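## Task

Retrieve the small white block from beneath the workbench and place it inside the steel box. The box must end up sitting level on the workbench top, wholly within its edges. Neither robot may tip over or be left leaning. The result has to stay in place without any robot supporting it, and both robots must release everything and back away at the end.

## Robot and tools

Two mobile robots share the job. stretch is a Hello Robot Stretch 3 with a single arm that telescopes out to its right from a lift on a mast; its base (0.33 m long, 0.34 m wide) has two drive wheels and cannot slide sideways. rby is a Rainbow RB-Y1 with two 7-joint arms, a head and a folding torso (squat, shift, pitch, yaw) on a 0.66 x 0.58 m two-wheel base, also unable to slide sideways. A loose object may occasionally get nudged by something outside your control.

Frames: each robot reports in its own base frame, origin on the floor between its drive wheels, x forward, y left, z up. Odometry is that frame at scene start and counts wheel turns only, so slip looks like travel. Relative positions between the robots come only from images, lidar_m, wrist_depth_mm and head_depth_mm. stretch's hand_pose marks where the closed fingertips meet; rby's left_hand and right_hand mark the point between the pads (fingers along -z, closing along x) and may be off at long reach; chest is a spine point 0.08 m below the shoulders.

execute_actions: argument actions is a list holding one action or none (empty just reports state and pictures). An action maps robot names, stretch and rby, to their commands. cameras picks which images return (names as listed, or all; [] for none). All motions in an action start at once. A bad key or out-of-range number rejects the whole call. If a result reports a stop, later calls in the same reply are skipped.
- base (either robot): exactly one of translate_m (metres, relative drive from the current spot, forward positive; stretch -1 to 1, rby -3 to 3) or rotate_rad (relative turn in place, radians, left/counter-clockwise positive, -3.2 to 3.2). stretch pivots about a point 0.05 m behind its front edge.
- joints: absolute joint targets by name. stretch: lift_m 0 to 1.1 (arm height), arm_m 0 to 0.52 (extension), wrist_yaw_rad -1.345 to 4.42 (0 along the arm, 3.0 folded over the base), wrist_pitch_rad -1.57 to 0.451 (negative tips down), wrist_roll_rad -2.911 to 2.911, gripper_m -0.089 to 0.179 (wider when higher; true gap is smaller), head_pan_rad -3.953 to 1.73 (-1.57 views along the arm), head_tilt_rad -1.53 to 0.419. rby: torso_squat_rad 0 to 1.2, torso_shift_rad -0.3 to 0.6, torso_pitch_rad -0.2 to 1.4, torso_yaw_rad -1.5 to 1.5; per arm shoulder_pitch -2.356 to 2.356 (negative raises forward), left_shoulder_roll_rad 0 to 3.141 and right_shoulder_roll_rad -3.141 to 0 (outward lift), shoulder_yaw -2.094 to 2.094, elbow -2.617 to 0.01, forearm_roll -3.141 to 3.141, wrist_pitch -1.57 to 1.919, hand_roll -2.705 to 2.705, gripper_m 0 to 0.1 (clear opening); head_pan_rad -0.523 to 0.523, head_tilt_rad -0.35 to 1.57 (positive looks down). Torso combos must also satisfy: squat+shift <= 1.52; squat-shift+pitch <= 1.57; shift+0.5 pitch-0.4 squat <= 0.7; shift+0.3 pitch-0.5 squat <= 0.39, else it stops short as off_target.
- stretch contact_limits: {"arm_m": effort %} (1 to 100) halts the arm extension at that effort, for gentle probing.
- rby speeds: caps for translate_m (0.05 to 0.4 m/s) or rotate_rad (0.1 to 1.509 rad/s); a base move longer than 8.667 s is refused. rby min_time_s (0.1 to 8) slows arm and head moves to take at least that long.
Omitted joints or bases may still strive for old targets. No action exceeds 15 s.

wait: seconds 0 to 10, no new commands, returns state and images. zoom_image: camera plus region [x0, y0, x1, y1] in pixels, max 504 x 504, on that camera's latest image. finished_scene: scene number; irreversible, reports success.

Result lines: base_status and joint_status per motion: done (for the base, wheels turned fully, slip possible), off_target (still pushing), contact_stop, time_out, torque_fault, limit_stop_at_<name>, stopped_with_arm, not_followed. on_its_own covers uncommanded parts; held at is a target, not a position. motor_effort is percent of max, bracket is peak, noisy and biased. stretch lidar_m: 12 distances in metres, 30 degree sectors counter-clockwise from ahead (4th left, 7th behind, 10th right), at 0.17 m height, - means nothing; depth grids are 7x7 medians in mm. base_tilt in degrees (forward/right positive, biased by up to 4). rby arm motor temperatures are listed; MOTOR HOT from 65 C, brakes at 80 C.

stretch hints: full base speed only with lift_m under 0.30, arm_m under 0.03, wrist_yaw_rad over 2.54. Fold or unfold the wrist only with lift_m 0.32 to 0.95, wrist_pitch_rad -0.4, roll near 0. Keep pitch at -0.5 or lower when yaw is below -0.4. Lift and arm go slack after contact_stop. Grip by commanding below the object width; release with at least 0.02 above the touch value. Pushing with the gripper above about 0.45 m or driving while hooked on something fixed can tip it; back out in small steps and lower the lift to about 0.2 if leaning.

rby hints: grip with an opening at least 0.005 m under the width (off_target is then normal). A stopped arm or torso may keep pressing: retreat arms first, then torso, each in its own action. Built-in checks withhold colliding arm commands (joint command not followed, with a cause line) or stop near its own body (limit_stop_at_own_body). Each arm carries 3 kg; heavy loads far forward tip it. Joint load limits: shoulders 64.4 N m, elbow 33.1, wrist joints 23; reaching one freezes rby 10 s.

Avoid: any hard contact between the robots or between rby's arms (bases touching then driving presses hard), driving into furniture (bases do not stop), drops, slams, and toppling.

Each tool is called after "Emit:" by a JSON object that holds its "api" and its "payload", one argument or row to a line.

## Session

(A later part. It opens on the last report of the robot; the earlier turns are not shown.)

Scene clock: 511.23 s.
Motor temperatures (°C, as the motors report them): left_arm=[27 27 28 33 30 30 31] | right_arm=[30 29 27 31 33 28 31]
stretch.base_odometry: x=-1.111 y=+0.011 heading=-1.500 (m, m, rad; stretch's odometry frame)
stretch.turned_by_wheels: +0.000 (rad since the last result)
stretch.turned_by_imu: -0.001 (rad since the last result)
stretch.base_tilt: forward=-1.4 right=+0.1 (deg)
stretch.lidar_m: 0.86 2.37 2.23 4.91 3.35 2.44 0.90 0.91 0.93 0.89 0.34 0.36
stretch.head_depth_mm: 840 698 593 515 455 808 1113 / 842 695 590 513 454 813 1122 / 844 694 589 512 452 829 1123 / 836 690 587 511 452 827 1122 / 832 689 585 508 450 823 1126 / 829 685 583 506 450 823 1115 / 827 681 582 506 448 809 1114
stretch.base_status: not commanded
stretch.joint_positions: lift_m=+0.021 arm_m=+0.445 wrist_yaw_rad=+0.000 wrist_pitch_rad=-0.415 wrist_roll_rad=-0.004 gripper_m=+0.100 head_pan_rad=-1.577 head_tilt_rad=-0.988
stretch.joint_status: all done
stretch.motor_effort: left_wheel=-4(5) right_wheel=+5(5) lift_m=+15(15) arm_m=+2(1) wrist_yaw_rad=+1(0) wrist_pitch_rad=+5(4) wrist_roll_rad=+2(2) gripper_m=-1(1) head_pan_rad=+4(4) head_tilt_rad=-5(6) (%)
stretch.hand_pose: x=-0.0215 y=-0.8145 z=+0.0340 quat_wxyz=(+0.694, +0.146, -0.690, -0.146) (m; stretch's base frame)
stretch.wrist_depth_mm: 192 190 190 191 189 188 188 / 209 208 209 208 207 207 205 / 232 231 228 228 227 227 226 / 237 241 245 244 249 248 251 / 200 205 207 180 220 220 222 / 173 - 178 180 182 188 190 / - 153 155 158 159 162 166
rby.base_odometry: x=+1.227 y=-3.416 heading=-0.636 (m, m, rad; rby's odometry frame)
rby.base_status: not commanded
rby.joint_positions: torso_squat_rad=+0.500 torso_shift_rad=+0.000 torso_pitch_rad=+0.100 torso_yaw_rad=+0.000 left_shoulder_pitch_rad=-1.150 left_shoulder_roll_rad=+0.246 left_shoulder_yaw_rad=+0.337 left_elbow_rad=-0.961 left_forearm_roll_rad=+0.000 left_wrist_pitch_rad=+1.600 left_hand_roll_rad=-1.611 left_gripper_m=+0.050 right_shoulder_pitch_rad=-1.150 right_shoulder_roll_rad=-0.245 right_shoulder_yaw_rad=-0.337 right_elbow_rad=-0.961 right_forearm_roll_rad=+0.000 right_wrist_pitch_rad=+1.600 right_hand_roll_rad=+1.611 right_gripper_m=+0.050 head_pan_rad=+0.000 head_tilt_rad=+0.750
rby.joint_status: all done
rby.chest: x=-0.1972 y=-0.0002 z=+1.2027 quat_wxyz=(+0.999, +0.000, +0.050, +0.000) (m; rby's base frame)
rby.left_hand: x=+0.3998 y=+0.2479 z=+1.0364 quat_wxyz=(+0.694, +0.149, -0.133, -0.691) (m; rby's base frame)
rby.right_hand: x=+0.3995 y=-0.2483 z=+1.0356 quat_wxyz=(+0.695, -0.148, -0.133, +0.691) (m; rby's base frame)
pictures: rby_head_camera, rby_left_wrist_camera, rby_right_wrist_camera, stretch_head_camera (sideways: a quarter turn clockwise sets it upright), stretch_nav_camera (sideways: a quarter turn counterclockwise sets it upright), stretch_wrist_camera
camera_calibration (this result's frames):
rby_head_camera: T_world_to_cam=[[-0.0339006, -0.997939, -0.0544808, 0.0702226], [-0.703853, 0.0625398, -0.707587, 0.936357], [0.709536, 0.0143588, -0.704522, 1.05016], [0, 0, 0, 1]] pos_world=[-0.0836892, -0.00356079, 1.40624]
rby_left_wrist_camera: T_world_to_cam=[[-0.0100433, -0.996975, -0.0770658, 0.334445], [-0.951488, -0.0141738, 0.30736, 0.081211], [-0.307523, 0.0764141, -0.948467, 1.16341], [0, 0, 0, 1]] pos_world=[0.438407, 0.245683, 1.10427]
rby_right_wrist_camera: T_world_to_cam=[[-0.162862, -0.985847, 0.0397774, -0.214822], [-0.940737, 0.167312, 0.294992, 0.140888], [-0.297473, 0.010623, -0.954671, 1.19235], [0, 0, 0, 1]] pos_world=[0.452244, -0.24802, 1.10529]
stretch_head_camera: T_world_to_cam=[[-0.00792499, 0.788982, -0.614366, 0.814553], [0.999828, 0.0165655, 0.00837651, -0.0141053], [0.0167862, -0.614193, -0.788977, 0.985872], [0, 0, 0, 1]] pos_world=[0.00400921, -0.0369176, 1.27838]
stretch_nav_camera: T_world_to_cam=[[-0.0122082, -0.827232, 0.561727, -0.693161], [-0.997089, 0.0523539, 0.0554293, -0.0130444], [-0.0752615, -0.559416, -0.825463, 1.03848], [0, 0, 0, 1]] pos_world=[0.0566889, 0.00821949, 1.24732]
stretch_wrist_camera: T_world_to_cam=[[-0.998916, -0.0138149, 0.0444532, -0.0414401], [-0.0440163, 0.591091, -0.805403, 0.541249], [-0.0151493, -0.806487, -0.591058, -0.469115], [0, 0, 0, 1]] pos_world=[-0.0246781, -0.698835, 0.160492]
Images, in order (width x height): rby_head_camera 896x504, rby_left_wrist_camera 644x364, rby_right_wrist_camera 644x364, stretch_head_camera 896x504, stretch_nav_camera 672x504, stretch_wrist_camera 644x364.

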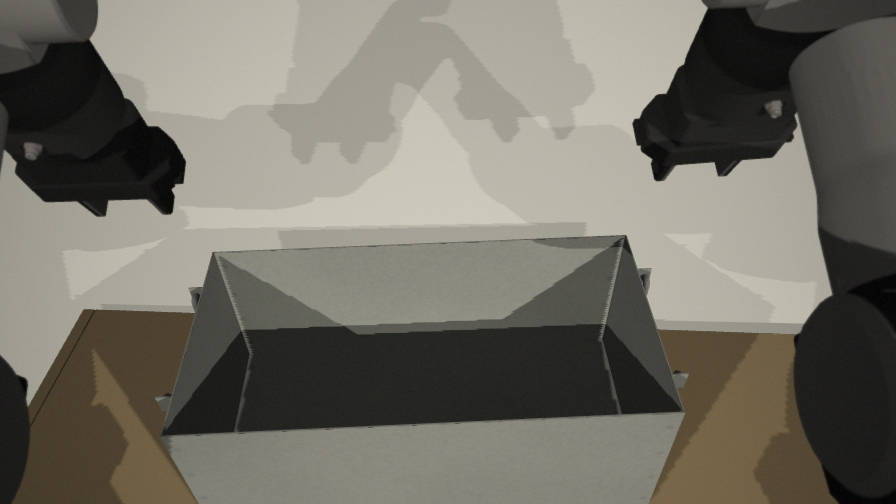

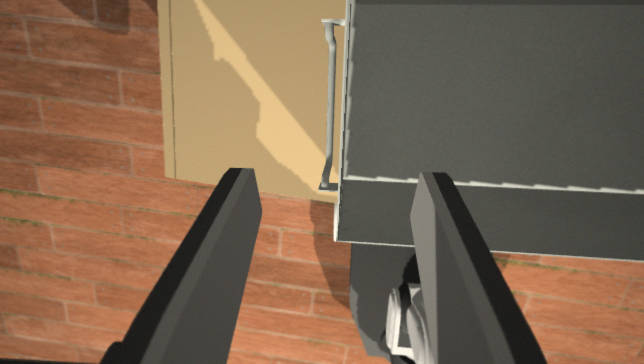

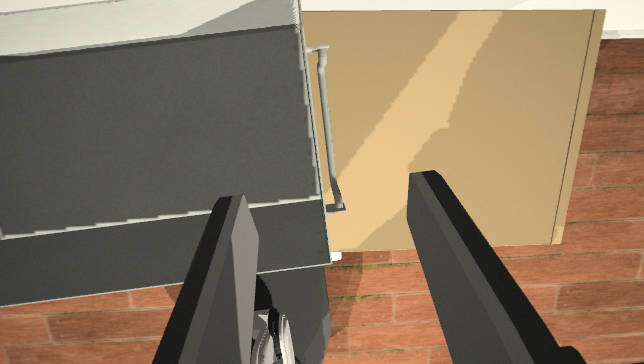

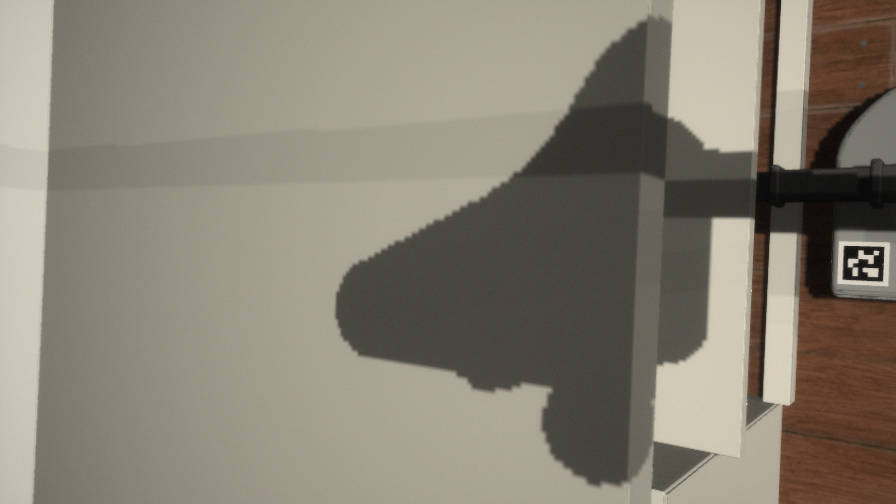

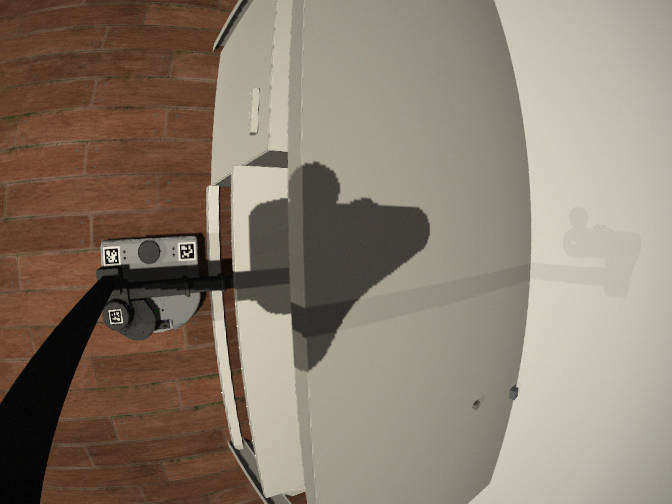

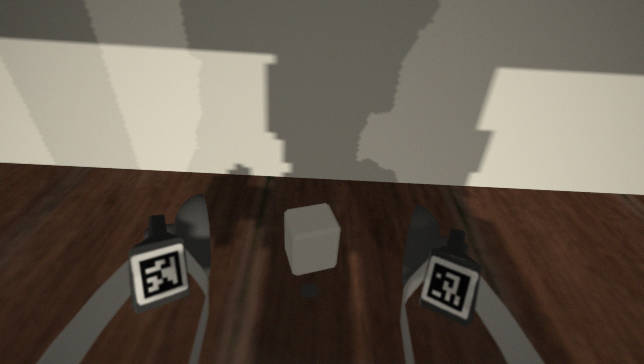

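Emit:
{"api": "execute_actions", "payload": {
  "actions": [
    {"stretch": {"joints": {"arm_m": 0.463, "gripper_m": 0.0}}, "rby": {"joints": {"torso_pitch_rad": 0.45, "left_shoulder_pitch_rad": -0.784, "left_shoulder_roll_rad": 0.397, "left_shoulder_yaw_rad": 0.881, "left_elbow_rad": -1.098, "left_forearm_roll_rad": 1.571, "left_wrist_pitch_rad": 1.153, "left_hand_roll_rad": -1.571, "right_shoulder_pitch_rad": -0.784, "right_shoulder_roll_rad": -0.397, "right_shoulder_yaw_rad": -0.881, "right_elbow_rad": -1.098, "right_forearm_roll_rad": -1.571, "right_wrist_pitch_rad": 1.153, "right_hand_roll_rad": 1.571, "head_tilt_rad": 0.5}, "min_time_s": 1.5}}
  ],
  "cameras": ["rby_head_camera", "rby_left_wrist_camera", "rby_right_wrist_camera", "stretch_wrist_camera"]
}}

Scene clock: 539.93 s.
Motor temperatures (°C, as the motors report them): left_arm=[27 27 28 33 30 30 31] | right_arm=[30 29 27 31 33 28 31]
stretch.base_odometry: x=-1.111 y=+0.011 heading=-1.500 (m, m, rad; stretch's odometry frame)
stretch.turned_by_wheels: +0.000 (rad since the last result)
stretch.turned_by_imu: -0.001 (rad since the last result)
stretch.base_tilt: forward=-1.4 right=+0.1 (deg)
stretch.lidar_m: 0.86 2.37 2.24 4.90 3.37 2.43 0.89 0.91 0.93 0.89 0.34 0.36
stretch.head_depth_mm: 840 699 593 515 455 809 1114 / 842 695 590 513 454 815 1121 / 840 693 588 513 452 831 1127 / 837 691 588 510 451 827 1122 / 833 688 586 509 451 824 1119 / 828 686 583 507 449 822 1116 / 825 681 580 506 449 809 1112
stretch.base_status: not commanded
stretch.joint_positions: lift_m=+0.021 arm_m=+0.463 wrist_yaw_rad=+0.000 wrist_pitch_rad=-0.415 wrist_roll_rad=-0.004 gripper_m=+0.001 head_pan_rad=-1.577 head_tilt_rad=-0.988
stretch.joint_status: all done
stretch.motor_effort: left_wheel=-4(4) right_wheel=+5(4) lift_m=+15(15) arm_m=+1(2) wrist_yaw_rad=+0(1) wrist_pitch_rad=+5(5) wrist_roll_rad=+2(2) gripper_m=-11(89) head_pan_rad=+5(4) head_tilt_rad=-5(5) (%)
stretch.hand_pose: x=-0.0215 y=-0.8325 z=+0.0340 quat_wxyz=(+0.694, +0.146, -0.690, -0.146) (m; stretch's base frame)
stretch.wrist_depth_mm: 174 174 174 173 173 173 172 / 190 190 191 190 187 188 187 / 211 211 209 208 207 206 207 / 229 228 228 233 230 231 230 / 199 202 208 167 217 219 224 / 173 174 169 165 185 186 190 / 151 153 154 158 159 163 165
rby.base_odometry: x=+1.227 y=-3.416 heading=-0.636 (m, m, rad; rby's odometry frame)
rby.base_status: not commanded
rby.joint_positions: torso_squat_rad=+0.500 torso_shift_rad=+0.000 torso_pitch_rad=+0.450 torso_yaw_rad=+0.000 left_shoulder_pitch_rad=-0.784 left_shoulder_roll_rad=+0.397 left_shoulder_yaw_rad=+0.881 left_elbow_rad=-1.098 left_forearm_roll_rad=+1.571 left_wrist_pitch_rad=+1.153 left_hand_roll_rad=-1.571 left_gripper_m=+0.050 right_shoulder_pitch_rad=-0.784 right_shoulder_roll_rad=-0.397 right_shoulder_yaw_rad=-0.881 right_elbow_rad=-1.098 right_forearm_roll_rad=-1.571 right_wrist_pitch_rad=+1.153 right_hand_roll_rad=+1.571 right_gripper_m=+0.050 head_pan_rad=+0.000 head_tilt_rad=+0.500
rby.joint_status: all done
rby.chest: x=-0.0935 y=-0.0002 z=+1.1734 quat_wxyz=(+0.975, +0.000, +0.223, +0.000) (m; rby's base frame)
rby.left_hand: x=+0.4646 y=+0.3730 z=+0.9831 quat_wxyz=(+0.688, -0.165, -0.688, -0.165) (m; rby's base frame)
rby.right_hand: x=+0.4643 y=-0.3735 z=+0.9823 quat_wxyz=(+0.688, +0.165, -0.687, +0.165) (m; rby's base frame)
pictures: rby_head_camera, rby_left_wrist_camera, rby_right_wrist_camera, stretch_wrist_camera
camera_calibration (this result's frames):
rby_head_camera: T_world_to_cam=[[-0.0393106, -0.997937, -0.0507581, 0.0679815], [-0.770912, 0.0626075, -0.633857, 0.917543], [0.635728, 0.0142127, -0.771783, 0.982785], [0, 0, 0, 1]] pos_world=[0.0852334, -0.00357193, 1.34354]
rby_left_wrist_camera: T_world_to_cam=[[0.0217652, -0.0552782, 0.998234, -0.967369], [-0.926723, -0.375744, -0.000601217, 0.587181], [0.375114, -0.925073, -0.0594058, 0.305561], [0, 0, 0, 1]] pos_world=[0.450589, 0.449822, 0.984166]
rby_right_wrist_camera: T_world_to_cam=[[-0.131456, 0.0847271, -0.987695, 1.06895], [-0.912818, 0.378242, 0.153937, 0.44286], [0.38663, 0.921821, 0.0276182, 0.219882], [0, 0, 0, 1]] pos_world=[0.459758, -0.46077, 0.981556]
stretch_wrist_camera: T_world_to_cam=[[-0.998916, -0.0138145, 0.0444533, -0.0416885], [-0.0440162, 0.591091, -0.805403, 0.551891], [-0.0151497, -0.806487, -0.591058, -0.483634], [0, 0, 0, 1]] pos_world=[-0.0246781, -0.716838, 0.160492]
Images, in order (width x height): rby_head_camera 896x504, rby_left_wrist_camera 644x364, rby_right_wrist_camera 644x364, stretch_wrist_camera 644x364.

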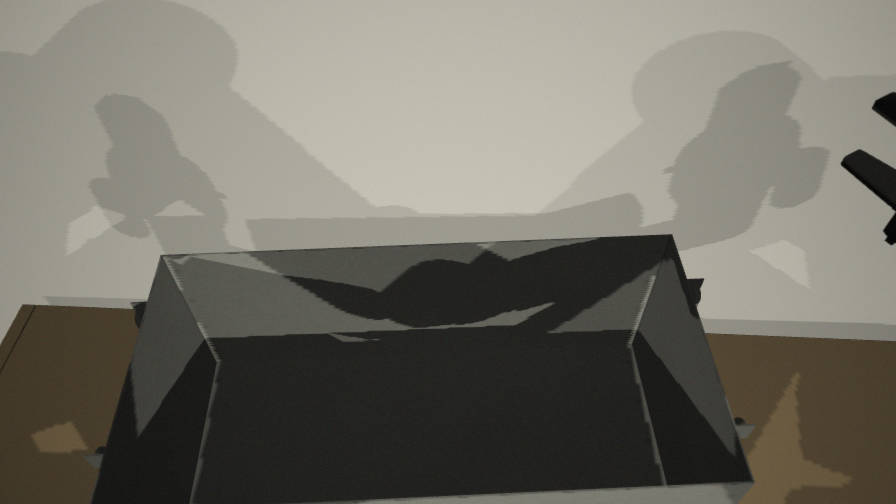

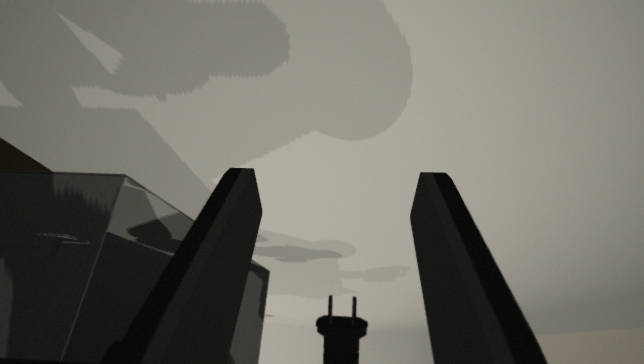

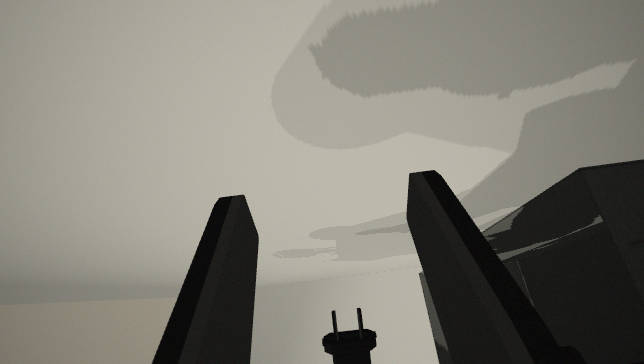

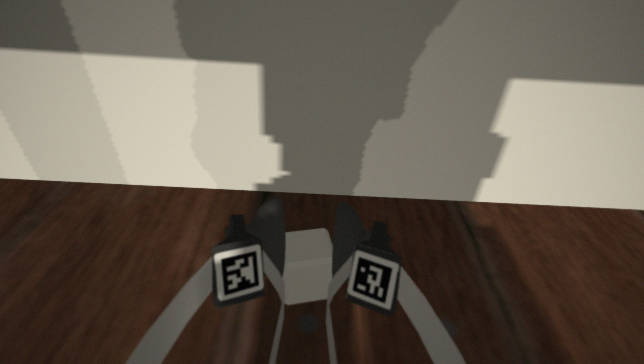

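Emit:
{"api": "execute_actions", "payload": {
  "actions": [
    {"stretch": {"joints": {"lift_m": 0.10, "arm_m": 0.0, "gripper_m": -0.02}}, "rby": {"joints": {"torso_squat_rad": 1.0, "left_wrist_pitch_rad": 1.28, "right_wrist_pitch_rad": 1.28}}}
  ],
  "cameras": ["rby_head_camera", "rby_left_wrist_camera", "rby_right_wrist_camera", "stretch_wrist_camera", "stretch_nav_camera"]
}}

Scene clock: 569.13 s.
Motor temperatures (°C, as the motors report them): left_arm=[27 27 28 33 30 30 31] | right_arm=[29 29 27 31 33 28 31]
stretch.base_odometry: x=-1.111 y=+0.011 heading=-1.500 (m, m, rad; stretch's odometry frame)
stretch.turned_by_wheels: +0.000 (rad since the last result)
stretch.turned_by_imu: -0.002 (rad since the last result)
stretch.base_tilt: forward=-1.4 right=+0.1 (deg)
stretch.lidar_m: 0.86 2.36 2.23 4.91 3.38 2.44 0.89 0.91 0.94 0.89 0.34 0.36
stretch.head_depth_mm: 837 697 593 514 455 811 1115 / 843 696 591 514 453 817 1125 / 842 692 589 512 453 829 1124 / 837 693 588 511 452 826 - / 834 689 586 509 451 824 1117 / 830 684 582 508 449 820 1118 / 824 682 581 507 448 809 1114
stretch.base_status: not commanded
stretch.joint_positions: lift_m=+0.100 arm_m=+0.001 wrist_yaw_rad=+0.001 wrist_pitch_rad=-0.361 wrist_roll_rad=-0.004 gripper_m=-0.019 head_pan_rad=-1.577 head_tilt_rad=-0.988
stretch.joint_status: all done
stretch.motor_effort: left_wheel=-4(4) right_wheel=+4(5) lift_m=+44(55) arm_m=-9(10) wrist_yaw_rad=-1(1) wrist_pitch_rad=-13(15) wrist_roll_rad=+2(2) gripper_m=-20(90) head_pan_rad=+4(4) head_tilt_rad=-5(5) (%)
stretch.hand_pose: x=-0.0212 y=-0.3772 z=+0.1252 quat_wxyz=(+0.697, +0.128, -0.694, -0.127) (m; stretch's base frame)
stretch.wrist_depth_mm: 319 468 598 588 599 587 590 / 324 473 649 636 636 658 643 / 325 475 539 558 572 587 628 / 330 410 417 434 442 454 465 / 320 334 351 168 360 366 379 / 282 289 279 164 310 306 310 / 249 249 251 256 258 263 268
rby.base_odometry: x=+1.227 y=-3.416 heading=-0.636 (m, m, rad; rby's odometry frame)
rby.base_status: not commanded
rby.joint_positions: torso_squat_rad=+1.000 torso_shift_rad=+0.000 torso_pitch_rad=+0.450 torso_yaw_rad=+0.000 left_shoulder_pitch_rad=-0.784 left_shoulder_roll_rad=+0.397 left_shoulder_yaw_rad=+0.881 left_elbow_rad=-1.098 left_forearm_roll_rad=+1.571 left_wrist_pitch_rad=+1.280 left_hand_roll_rad=-1.571 left_gripper_m=+0.050 right_shoulder_pitch_rad=-0.784 right_shoulder_roll_rad=-0.397 right_shoulder_yaw_rad=-0.881 right_elbow_rad=-1.098 right_forearm_roll_rad=-1.571 right_wrist_pitch_rad=+1.280 right_hand_roll_rad=+1.571 right_gripper_m=+0.050 head_pan_rad=+0.000 head_tilt_rad=+0.500
rby.joint_status: all done
rby.chest: x=-0.0935 y=-0.0002 z=+0.9374 quat_wxyz=(+0.975, +0.000, +0.223, +0.000) (m; rby's base frame)
rby.left_hand: x=+0.4498 y=+0.3479 z=+0.7470 quat_wxyz=(+0.676, -0.208, -0.676, -0.209) (m; rby's base frame)
rby.right_hand: x=+0.4494 y=-0.3483 z=+0.7463 quat_wxyz=(+0.676, +0.208, -0.676, +0.208) (m; rby's base frame)
pictures: rby_head_camera, rby_left_wrist_camera, rby_right_wrist_camera, stretch_nav_camera (sideways: a quarter turn counterclockwise sets it upright), stretch_wrist_camera
camera_calibration (this result's frames):
rby_head_camera: T_world_to_cam=[[-0.0393077, -0.997937, -0.0507605, 0.0559989], [-0.770868, 0.0626078, -0.63391, 0.767966], [0.635781, 0.0142121, -0.771739, 0.800539], [0, 0, 0, 1]] pos_world=[0.0852349, -0.00357463, 1.10747]
rby_left_wrist_camera: T_world_to_cam=[[0.014507, -0.0576511, 0.998231, -0.728737], [-0.966808, -0.255501, -0.000705687, 0.540085], [0.25509, -0.965088, -0.0594441, 0.341801], [0, 0, 0, 1]] pos_world=[0.44554, 0.425848, 0.748147]
rby_right_wrist_camera: T_world_to_cam=[[-0.140872, 0.0674498, -0.987728, 0.830034], [-0.953379, 0.259695, 0.153707, 0.433209], [0.266876, 0.963332, 0.0277214, 0.277166], [0, 0, 0, 1]] pos_world=[0.455972, -0.43549, 0.745576]
stretch_nav_camera: T_world_to_cam=[[-0.0122082, -0.827233, 0.561726, -0.69316], [-0.997089, 0.0523539, 0.0554293, -0.0130444], [-0.0752615, -0.559415, -0.825464, 1.03848], [0, 0, 0, 1]] pos_world=[0.0566889, 0.00821956, 1.24732]
stretch_wrist_camera: T_world_to_cam=[[-0.998898, -0.0127234, 0.0451783, -0.0388253], [-0.0447839, 0.546475, -0.836277, 0.343249], [-0.0140485, -0.837379, -0.546442, -0.0797386], [0, 0, 0, 1]] pos_world=[-0.0245306, -0.254842, 0.245233]
Images, in order (width x height): rby_head_camera 896x504, rby_left_wrist_camera 644x364, rby_right_wrist_camera 644x364, stretch_nav_camera 672x504, stretch_wrist_camera 644x364.

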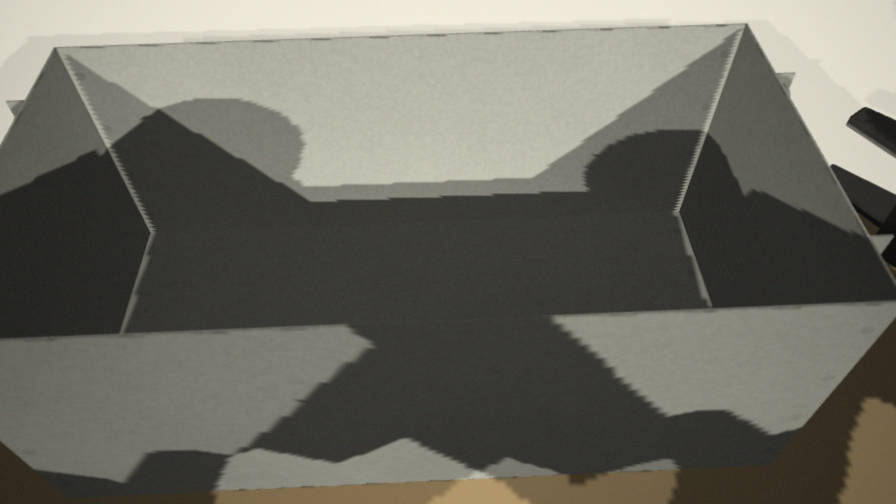

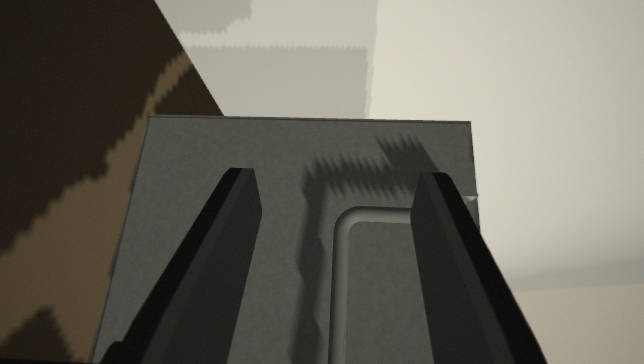

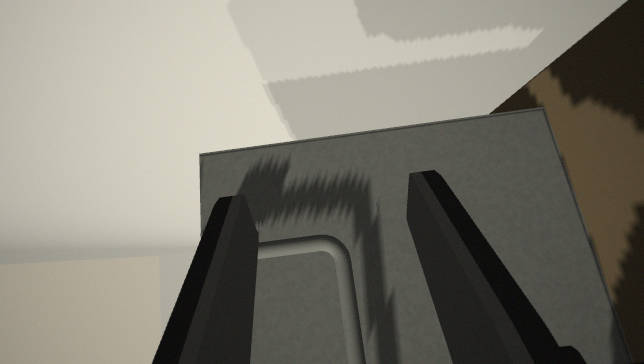

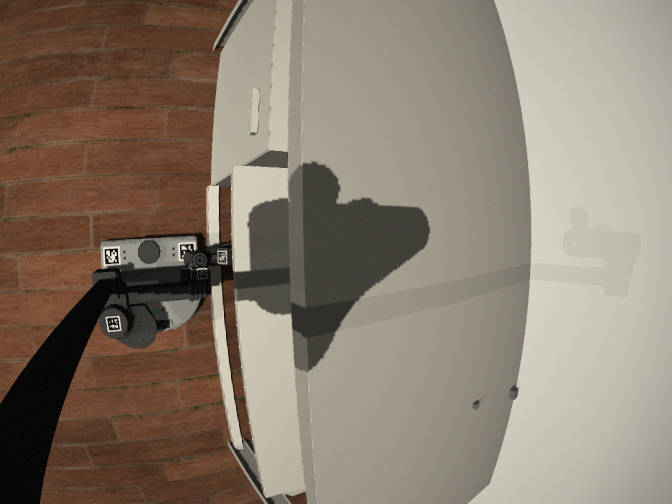

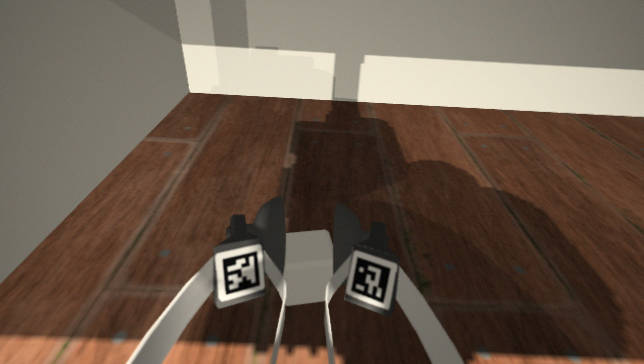

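Emit:
{"api": "execute_actions", "payload": {
  "actions": [
    {"stretch": {"base": {"rotate_rad": -0.6}, "joints": {"wrist_pitch_rad": -0.2}}, "rby": {"joints": {"left_wrist_pitch_rad": 1.53, "right_wrist_pitch_rad": 1.53}, "min_time_s": 0.8}}
  ],
  "cameras": ["rby_head_camera", "rby_left_wrist_camera", "rby_right_wrist_camera", "stretch_nav_camera"]
}}

Scene clock: 634.50 s.
Motor temperatures (°C, as the motors report them): left_arm=[27 27 28 33 30 30 31] | right_arm=[29 29 27 31 33 28 31]
stretch.base_odometry: x=-1.111 y=+0.011 heading=-2.100 (m, m, rad; stretch's odometry frame)
stretch.turned_by_wheels: -0.600 (rad since the last result)
stretch.turned_by_imu: -0.594 (rad since the last result)
stretch.base_tilt: forward=-1.4 right=+0.0 (deg)
stretch.lidar_m: 0.34 0.78 2.33 2.24 4.90 3.66 2.50 2.37 0.89 0.96 0.90 0.35
stretch.head_depth_mm: 851 699 593 535 1285 1241 1132 / 842 696 592 514 940 1240 1138 / 840 693 590 512 877 1203 1159 / 840 691 587 511 468 862 - / 835 687 584 510 450 824 1108 / 831 686 583 508 448 790 1072 / 827 682 581 506 448 420 776
stretch.base_status: done
stretch.joint_positions: lift_m=+0.100 arm_m=+0.000 wrist_yaw_rad=+0.001 wrist_pitch_rad=-0.222 wrist_roll_rad=-0.004 gripper_m=-0.019 head_pan_rad=-1.577 head_tilt_rad=-0.988
stretch.joint_status: all done
stretch.motor_effort: left_wheel=+4(7) right_wheel=-4(8) lift_m=+44(44) arm_m=-2(8) wrist_yaw_rad=+0(1) wrist_pitch_rad=+7(12) wrist_roll_rad=+2(2) gripper_m=-20(19) head_pan_rad=+5(4) head_tilt_rad=-6(6) (%)
stretch.hand_pose: x=-0.0213 y=-0.3898 z=+0.1583 quat_wxyz=(+0.705, +0.079, -0.701, -0.078) (m; stretch's base frame)
stretch.wrist_depth_mm: 515 583 655 772 856 694 578 / 560 614 699 837 893 698 590 / 574 644 721 832 850 730 612 / 523 545 557 569 599 618 596 / 403 422 447 166 452 461 468 / 337 342 330 163 380 369 316 / 285 291 295 298 305 249 295
rby.base_odometry: x=+1.227 y=-3.416 heading=-0.636 (m, m, rad; rby's odometry frame)
rby.base_status: not commanded
rby.joint_positions: torso_squat_rad=+1.000 torso_shift_rad=+0.000 torso_pitch_rad=+0.450 torso_yaw_rad=+0.000 left_shoulder_pitch_rad=-0.784 left_shoulder_roll_rad=+0.397 left_shoulder_yaw_rad=+0.881 left_elbow_rad=-1.098 left_forearm_roll_rad=+1.571 left_wrist_pitch_rad=+1.530 left_hand_roll_rad=-1.571 left_gripper_m=+0.050 right_shoulder_pitch_rad=-0.784 right_shoulder_roll_rad=-0.397 right_shoulder_yaw_rad=-0.881 right_elbow_rad=-1.098 right_forearm_roll_rad=-1.571 right_wrist_pitch_rad=+1.530 right_hand_roll_rad=+1.571 right_gripper_m=+0.050 head_pan_rad=+0.000 head_tilt_rad=+0.500
rby.joint_status: all done
rby.chest: x=-0.0935 y=-0.0002 z=+0.9374 quat_wxyz=(+0.975, +0.000, +0.223, +0.000) (m; rby's base frame)
rby.left_hand: x=+0.4117 y=+0.3048 z=+0.7470 quat_wxyz=(+0.644, -0.291, -0.644, -0.291) (m; rby's base frame)
rby.right_hand: x=+0.4114 y=-0.3052 z=+0.7464 quat_wxyz=(+0.645, +0.291, -0.645, +0.290) (m; rby's base frame)
pictures: rby_head_camera, rby_left_wrist_camera, rby_right_wrist_camera, stretch_nav_camera (sideways: a quarter turn counterclockwise sets it upright)
camera_calibration (this result's frames):
rby_head_camera: T_world_to_cam=[[-0.0393078, -0.997937, -0.0507605, 0.0559989], [-0.770868, 0.0626079, -0.63391, 0.767966], [0.63578, 0.014212, -0.771739, 0.800539], [0, 0, 0, 1]] pos_world=[0.085235, -0.00357463, 1.10747]
rby_left_wrist_camera: T_world_to_cam=[[-0.000148544, -0.059482, 0.998229, -0.724062], [-0.999965, -0.00838125, -0.00064822, 0.430576], [0.00840496, -0.998194, -0.0594787, 0.421584], [0, 0, 0, 1]] pos_world=[0.42691, 0.381363, 0.748134]
rby_right_wrist_camera: T_world_to_cam=[[-0.15296, 0.0306811, -0.987756, 0.815603], [-0.988025, 0.0157361, 0.153491, 0.325697], [0.0202527, 0.999405, 0.0279067, 0.35809], [0, 0, 0, 1]] pos_world=[0.439299, -0.388026, 0.745633]
stretch_nav_camera: T_world_to_cam=[[-0.0122091, -0.827232, 0.561727, -0.693161], [-0.997089, 0.052355, 0.0554293, -0.0130444], [-0.0752621, -0.559415, -0.825464, 1.03848], [0, 0, 0, 1]] pos_world=[0.0566889, 0.00821945, 1.24732]
Images, in order (width x height): rby_head_camera 896x504, rby_left_wrist_camera 644x364, rby_right_wrist_camera 644x364, stretch_nav_camera 672x504.

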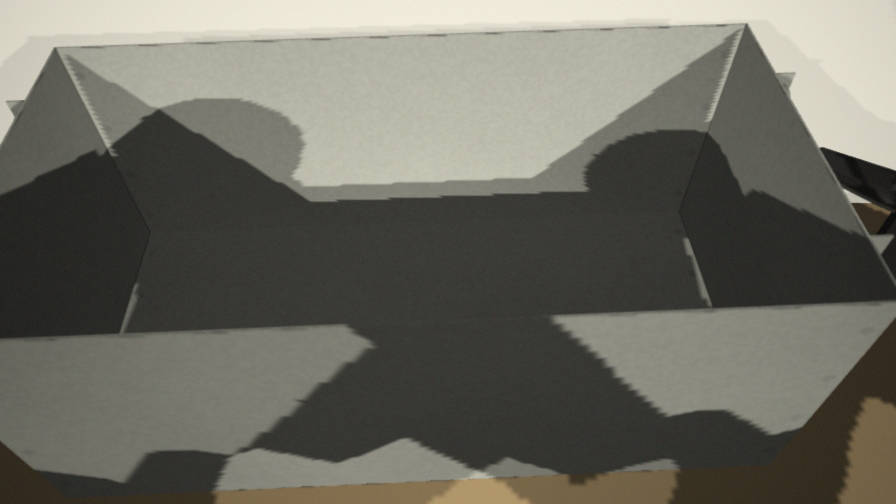

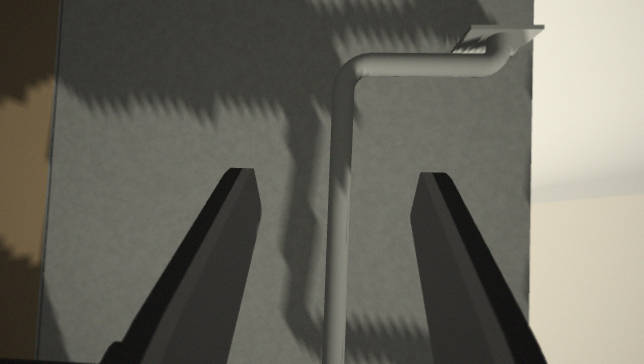

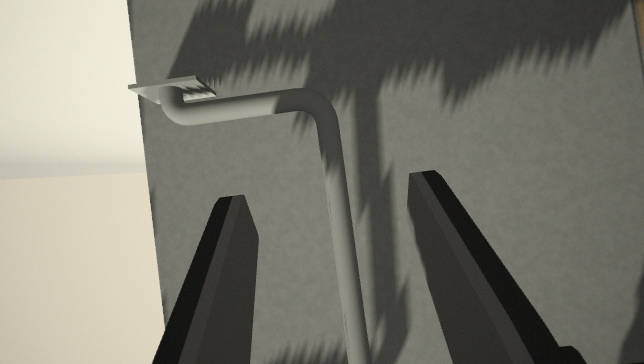

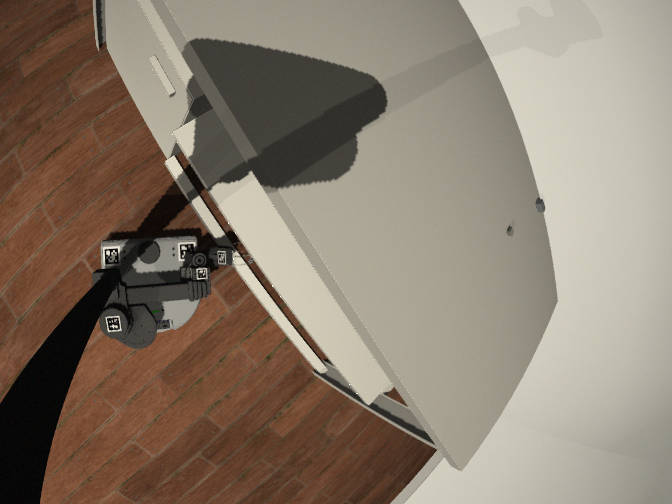

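Emit:
{"api": "execute_actions", "payload": {
  "actions": [
    {"rby": {"joints": {"left_wrist_pitch_rad": 1.66, "right_wrist_pitch_rad": 1.645, "left_gripper_m": 0.03, "right_gripper_m": 0.03}}}
  ],
  "cameras": ["rby_left_wrist_camera", "rby_right_wrist_camera"]
}}

Scene clock: 656.23 s.
Motor temperatures (°C, as the motors report them): left_arm=[27 27 28 33 30 30 31] | right_arm=[29 29 27 31 33 28 31]
stretch.base_odometry: x=-1.111 y=+0.011 heading=-2.100 (m, m, rad; stretch's odometry frame)
stretch.turned_by_wheels: +0.000 (rad since the last result)
stretch.turned_by_imu: -0.001 (rad since the last result)
stretch.base_tilt: forward=-1.4 right=+0.0 (deg)
stretch.lidar_m: 0.34 0.78 2.32 2.23 4.92 3.65 2.50 2.37 0.89 0.96 0.90 0.35
stretch.head_depth_mm: 849 698 592 535 1293 1244 1130 / 845 696 591 513 942 1240 1145 / 841 694 589 512 880 1204 1152 / 838 691 587 510 468 864 - / 833 690 585 508 450 827 1103 / 830 684 583 507 448 789 1076 / 827 685 581 506 448 421 774
stretch.base_status: not commanded
stretch.joint_positions: lift_m=+0.100 arm_m=+0.000 wrist_yaw_rad=+0.001 wrist_pitch_rad=-0.222 wrist_roll_rad=-0.004 gripper_m=-0.019 head_pan_rad=-1.577 head_tilt_rad=-0.988
stretch.joint_status: not commanded
stretch.motor_effort: left_wheel=+4(4) right_wheel=-5(5) lift_m=+44(44) arm_m=-3(3) wrist_yaw_rad=-1(1) wrist_pitch_rad=+7(7) wrist_roll_rad=+2(2) gripper_m=-21(19) head_pan_rad=+5(5) head_tilt_rad=-5(5) (%)
stretch.hand_pose: x=-0.0213 y=-0.3898 z=+0.1583 quat_wxyz=(+0.705, +0.079, -0.701, -0.078) (m; stretch's base frame)
stretch.wrist_depth_mm: 518 572 666 779 839 685 584 / 540 607 700 826 907 698 593 / 571 636 719 830 869 742 607 / 520 547 563 587 595 614 605 / 406 421 447 166 459 467 476 / 337 343 337 163 381 369 312 / 286 289 292 295 306 250 296
rby.base_odometry: x=+1.227 y=-3.416 heading=-0.636 (m, m, rad; rby's odometry frame)
rby.base_status: not commanded
rby.joint_positions: torso_squat_rad=+1.000 torso_shift_rad=+0.000 torso_pitch_rad=+0.450 torso_yaw_rad=+0.000 left_shoulder_pitch_rad=-0.784 left_shoulder_roll_rad=+0.397 left_shoulder_yaw_rad=+0.881 left_elbow_rad=-1.098 left_forearm_roll_rad=+1.571 left_wrist_pitch_rad=+1.660 left_hand_roll_rad=-1.571 left_gripper_m=+0.030 right_shoulder_pitch_rad=-0.784 right_shoulder_roll_rad=-0.397 right_shoulder_yaw_rad=-0.881 right_elbow_rad=-1.098 right_forearm_roll_rad=-1.571 right_wrist_pitch_rad=+1.645 right_hand_roll_rad=+1.571 right_gripper_m=+0.030 head_pan_rad=+0.000 head_tilt_rad=+0.500
rby.joint_status: all done
rby.chest: x=-0.0935 y=-0.0002 z=+0.9374 quat_wxyz=(+0.975, +0.000, +0.223, +0.000) (m; rby's base frame)
rby.left_hand: x=+0.3880 y=+0.2865 z=+0.7470 quat_wxyz=(+0.624, -0.332, -0.624, -0.332) (m; rby's base frame)
rby.right_hand: x=+0.3905 y=-0.2889 z=+0.7464 quat_wxyz=(+0.627, +0.328, -0.627, +0.327) (m; rby's base frame)
pictures: rby_left_wrist_camera, rby_right_wrist_camera
camera_calibration (this result's frames):
rby_left_wrist_camera: T_world_to_cam=[[-0.00783284, -0.0589813, 0.998228, -0.72231], [-0.992613, 0.12132, -0.000620491, 0.366686], [-0.121068, -0.99086, -0.0594959, 0.451654], [0, 0, 0, 1]] pos_world=[0.413001, 0.360437, 0.74813]
rby_right_wrist_camera: T_world_to_cam=[[-0.15536, 0.0129961, -0.987772, 0.807784], [-0.983322, -0.0977496, 0.153374, 0.270308], [-0.0945611, 0.995126, 0.0279657, 0.385711], [0, 0, 0, 1]] pos_world=[0.42777, -0.367906, 0.745662]
Images, in order (width x height): rby_left_wrist_camera 644x364, rby_right_wrist_camera 644x364.

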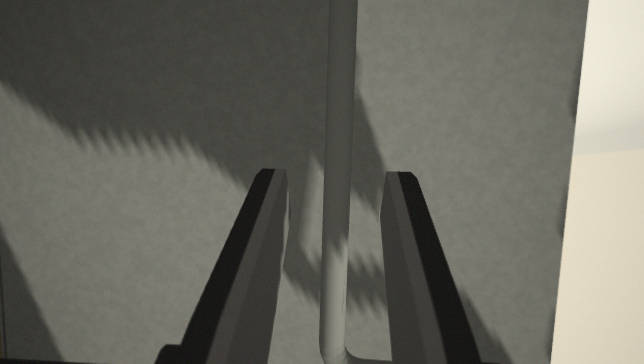

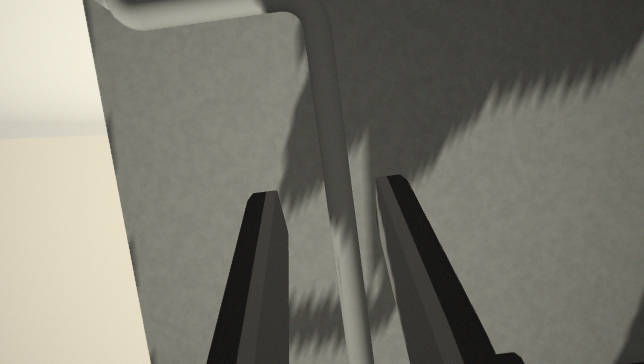

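Emit:
{"api": "zoom_image", "payload": {
  "camera": "rby_left_wrist_camera",
  "region": [230, 130, 450, 290]
}}

Emit:
{"api": "zoom_image", "payload": {
  "camera": "rby_right_wrist_camera",
  "region": [230, 140, 450, 300]
}}

Region (230, 130, 450, 290) of rby_left_wrist_camera's 644x364 image, scaled by 2.291, with more detail than that image has; it fills the top 367 rows of this view, and the rest is white.

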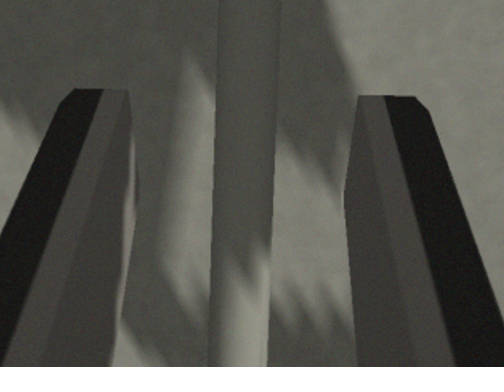

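Region (230, 140, 450, 300) of rby_right_wrist_camera's 644x364 image, scaled by 2.291, with more detail than that image has; it fills the top 367 rows of this view, and the rest is white.

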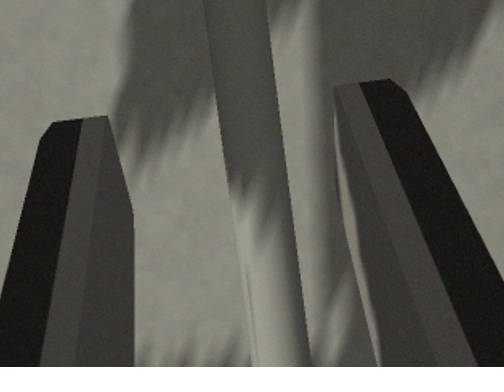

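Emit:
{"api": "execute_actions", "payload": {
  "actions": [
    {"rby": {"joints": {"left_wrist_pitch_rad": 1.68, "right_wrist_pitch_rad": 1.69, "left_gripper_m": 0.0, "right_gripper_m": 0.0}}}
  ],
  "cameras": ["rby_left_wrist_camera", "rby_right_wrist_camera"]
}}

Scene clock: 671.73 s.
Motor temperatures (°C, as the motors report them): left_arm=[27 27 28 33 30 30 31] | right_arm=[29 29 27 31 33 28 31]
stretch.base_odometry: x=-1.111 y=+0.011 heading=-2.100 (m, m, rad; stretch's odometry frame)
stretch.turned_by_wheels: +0.000 (rad since the last result)
stretch.turned_by_imu: -0.001 (rad since the last result)
stretch.base_tilt: forward=-1.5 right=+0.1 (deg)
stretch.lidar_m: 0.34 0.78 2.32 2.24 4.93 3.66 2.51 2.36 0.89 0.96 0.90 0.35
stretch.head_depth_mm: 847 697 592 534 1295 1241 1128 / 846 694 592 514 942 1240 1141 / 838 693 589 510 879 1208 1152 / 840 691 587 510 468 866 - / 833 688 585 509 450 824 1107 / 830 684 583 507 449 788 1072 / 828 684 582 507 449 420 773
stretch.base_status: not commanded
stretch.joint_positions: lift_m=+0.100 arm_m=+0.000 wrist_yaw_rad=+0.001 wrist_pitch_rad=-0.222 wrist_roll_rad=-0.004 gripper_m=-0.019 head_pan_rad=-1.577 head_tilt_rad=-0.988
stretch.joint_status: not commanded
stretch.motor_effort: left_wheel=+4(4) right_wheel=-4(4) lift_m=+44(44) arm_m=-3(2) wrist_yaw_rad=-2(1) wrist_pitch_rad=+7(7) wrist_roll_rad=+2(2) gripper_m=-20(21) head_pan_rad=+5(4) head_tilt_rad=-6(6) (%)
stretch.hand_pose: x=-0.0213 y=-0.3898 z=+0.1583 quat_wxyz=(+0.705, +0.079, -0.701, -0.078) (m; stretch's base frame)
stretch.wrist_depth_mm: 529 582 657 781 829 697 565 / 548 612 709 827 881 721 592 / 570 633 727 824 850 732 597 / 524 537 559 575 595 628 602 / 411 415 447 167 454 460 467 / 336 342 333 163 379 373 315 / 285 291 293 297 305 250 295
rby.base_odometry: x=+1.227 y=-3.416 heading=-0.636 (m, m, rad; rby's odometry frame)
rby.base_status: not commanded
rby.joint_positions: torso_squat_rad=+1.000 torso_shift_rad=+0.000 torso_pitch_rad=+0.450 torso_yaw_rad=+0.000 left_shoulder_pitch_rad=-0.784 left_shoulder_roll_rad=+0.398 left_shoulder_yaw_rad=+0.882 left_elbow_rad=-1.098 left_forearm_roll_rad=+1.571 left_wrist_pitch_rad=+1.680 left_hand_roll_rad=-1.571 left_gripper_m=+0.007 right_shoulder_pitch_rad=-0.782 right_shoulder_roll_rad=-0.397 right_shoulder_yaw_rad=-0.881 right_elbow_rad=-1.097 right_forearm_roll_rad=-1.569 right_wrist_pitch_rad=+1.690 right_hand_roll_rad=+1.571 right_gripper_m=+0.008 head_pan_rad=+0.000 head_tilt_rad=+0.500
rby.joint_status: left_gripper_m off_target (ended at +0.007, target +0.000); right_gripper_m off_target (ended at +0.008, target +0.000); the others done
rby.chest: x=-0.0933 y=-0.0003 z=+0.9373 quat_wxyz=(+0.975, +0.000, +0.223, +0.000) (m; rby's base frame)
rby.left_hand: x=+0.3844 y=+0.2847 z=+0.7473 quat_wxyz=(+0.621, -0.337, -0.621, -0.339) (m; rby's base frame)
rby.right_hand: x=+0.3814 y=-0.2839 z=+0.7446 quat_wxyz=(+0.621, +0.342, -0.618, +0.340) (m; rby's base frame)
pictures: rby_left_wrist_camera, rby_right_wrist_camera
camera_calibration (this result's frames):
rby_left_wrist_camera: T_world_to_cam=[[-0.00961493, -0.0597559, 0.998167, -0.721817], [-0.990208, 0.139598, -0.00118114, 0.357604], [-0.139271, -0.988404, -0.060513, 0.456501], [0, 0, 0, 1]] pos_world=[0.41074, 0.358153, 0.74854]
rby_right_wrist_camera: T_world_to_cam=[[-0.15991, 0.00581441, -0.987114, 0.803749], [-0.977525, -0.140106, 0.157531, 0.244773], [-0.137385, 0.990119, 0.0280881, 0.394806], [0, 0, 0, 1]] pos_world=[0.42204, -0.361284, 0.743744]
Images, in order (width x height): rby_left_wrist_camera 644x364, rby_right_wrist_camera 644x364.

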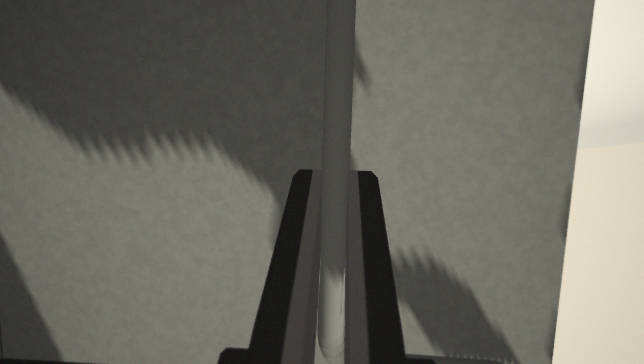

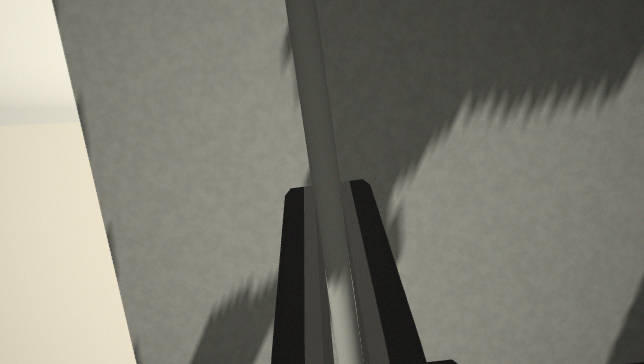

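Emit:
{"api": "execute_actions", "payload": {
  "actions": [
    {"rby": {"joints": {"torso_squat_rad": 0.93}}}
  ],
  "cameras": ["rby_head_camera", "rby_left_wrist_camera", "rby_right_wrist_camera"]
}}

Scene clock: 675.20 s.
Motor temperatures (°C, as the motors report them): left_arm=[27 27 28 33 30 30 31] | right_arm=[29 29 27 31 33 28 31]
stretch.base_odometry: x=-1.111 y=+0.011 heading=-2.100 (m, m, rad; stretch's odometry frame)
stretch.turned_by_wheels: +0.000 (rad since the last result)
stretch.turned_by_imu: -0.001 (rad since the last result)
stretch.base_tilt: forward=-1.3 right=+0.1 (deg)
stretch.lidar_m: 0.34 0.77 2.32 2.23 4.93 3.65 2.50 2.37 0.89 0.96 0.90 0.35
stretch.head_depth_mm: 848 699 593 535 1293 1243 1127 / 844 695 591 513 942 1240 1137 / 841 695 588 513 883 1209 1157 / 838 690 587 510 469 861 - / 834 687 586 509 450 824 1105 / 832 687 584 507 449 789 1072 / 824 683 579 505 449 420 777
stretch.base_status: not commanded
stretch.joint_positions: lift_m=+0.100 arm_m=+0.000 wrist_yaw_rad=+0.001 wrist_pitch_rad=-0.222 wrist_roll_rad=-0.004 gripper_m=-0.019 head_pan_rad=-1.577 head_tilt_rad=-0.988
stretch.joint_status: not commanded
stretch.motor_effort: left_wheel=+4(4) right_wheel=-4(4) lift_m=+44(44) arm_m=-4(3) wrist_yaw_rad=-1(0) wrist_pitch_rad=+7(7) wrist_roll_rad=+2(2) gripper_m=-20(19) head_pan_rad=+4(4) head_tilt_rad=-5(6) (%)
stretch.hand_pose: x=-0.0213 y=-0.3898 z=+0.1583 quat_wxyz=(+0.705, +0.079, -0.701, -0.078) (m; stretch's base frame)
stretch.wrist_depth_mm: 522 575 660 763 847 705 582 / 546 618 701 815 886 722 589 / 568 642 727 816 870 740 597 / 522 541 558 581 594 631 592 / 411 421 443 167 457 461 465 / 336 347 333 164 380 368 317 / 284 288 292 297 302 251 295
rby.base_odometry: x=+1.227 y=-3.416 heading=-0.636 (m, m, rad; rby's odometry frame)
rby.base_status: not commanded
rby.joint_positions: torso_squat_rad=+0.930 torso_shift_rad=+0.000 torso_pitch_rad=+0.452 torso_yaw_rad=+0.000 left_shoulder_pitch_rad=-0.781 left_shoulder_roll_rad=+0.398 left_shoulder_yaw_rad=+0.881 left_elbow_rad=-1.097 left_forearm_roll_rad=+1.569 left_wrist_pitch_rad=+1.680 left_hand_roll_rad=-1.571 left_gripper_m=+0.007 right_shoulder_pitch_rad=-0.781 right_shoulder_roll_rad=-0.397 right_shoulder_yaw_rad=-0.881 right_elbow_rad=-1.096 right_forearm_roll_rad=-1.569 right_wrist_pitch_rad=+1.690 right_hand_roll_rad=+1.571 right_gripper_m=+0.008 head_pan_rad=+0.000 head_tilt_rad=+0.500
rby.joint_status: all done
rby.chest: x=-0.0926 y=-0.0003 z=+0.9774 quat_wxyz=(+0.975, +0.000, +0.224, +0.000) (m; rby's base frame)
rby.left_hand: x=+0.3838 y=+0.2848 z=+0.7843 quat_wxyz=(+0.624, -0.338, -0.619, -0.337) (m; rby's base frame)
rby.right_hand: x=+0.3816 y=-0.2838 z=+0.7836 quat_wxyz=(+0.622, +0.342, -0.617, +0.339) (m; rby's base frame)
pictures: rby_head_camera, rby_left_wrist_camera, rby_right_wrist_camera
camera_calibration (this result's frames):
rby_head_camera: T_world_to_cam=[[-0.0393408, -0.997928, -0.0509165, 0.0581256], [-0.772172, 0.062703, -0.632312, 0.792338], [0.634194, 0.0144406, -0.773039, 0.832025], [0, 0, 0, 1]] pos_world=[0.0864422, -0.00369183, 1.14715]
rby_left_wrist_camera: T_world_to_cam=[[-0.00188305, -0.0601898, 0.998185, -0.761552], [-0.990227, 0.139315, 0.00653256, 0.351092], [-0.139456, -0.988417, -0.0598638, 0.458336], [0, 0, 0, 1]] pos_world=[0.410144, 0.358277, 0.785314]
rby_right_wrist_camera: T_world_to_cam=[[-0.162605, 0.005858, -0.986674, 0.842934], [-0.977075, -0.140224, 0.160191, 0.236552], [-0.137417, 0.990102, 0.0285249, 0.393324], [0, 0, 0, 1]] pos_world=[0.422244, -0.361198, 0.782588]
Images, in order (width x height): rby_head_camera 896x504, rby_left_wrist_camera 644x364, rby_right_wrist_camera 644x364.

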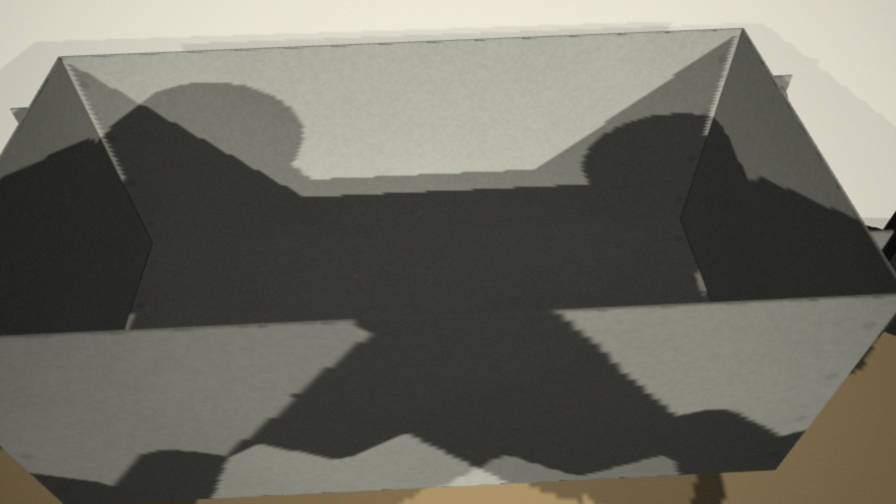

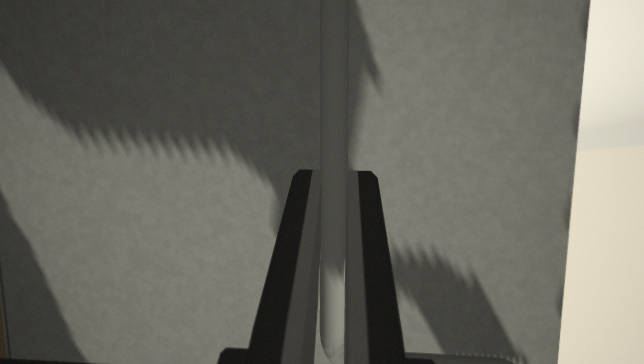

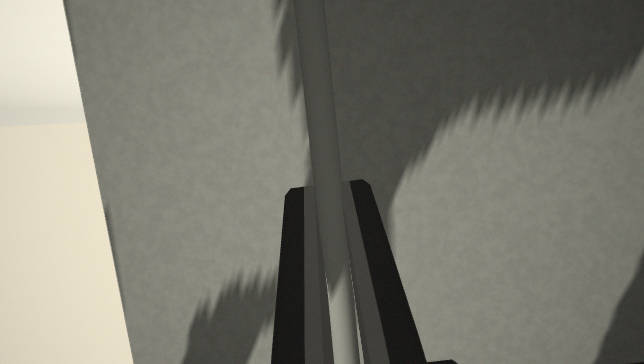

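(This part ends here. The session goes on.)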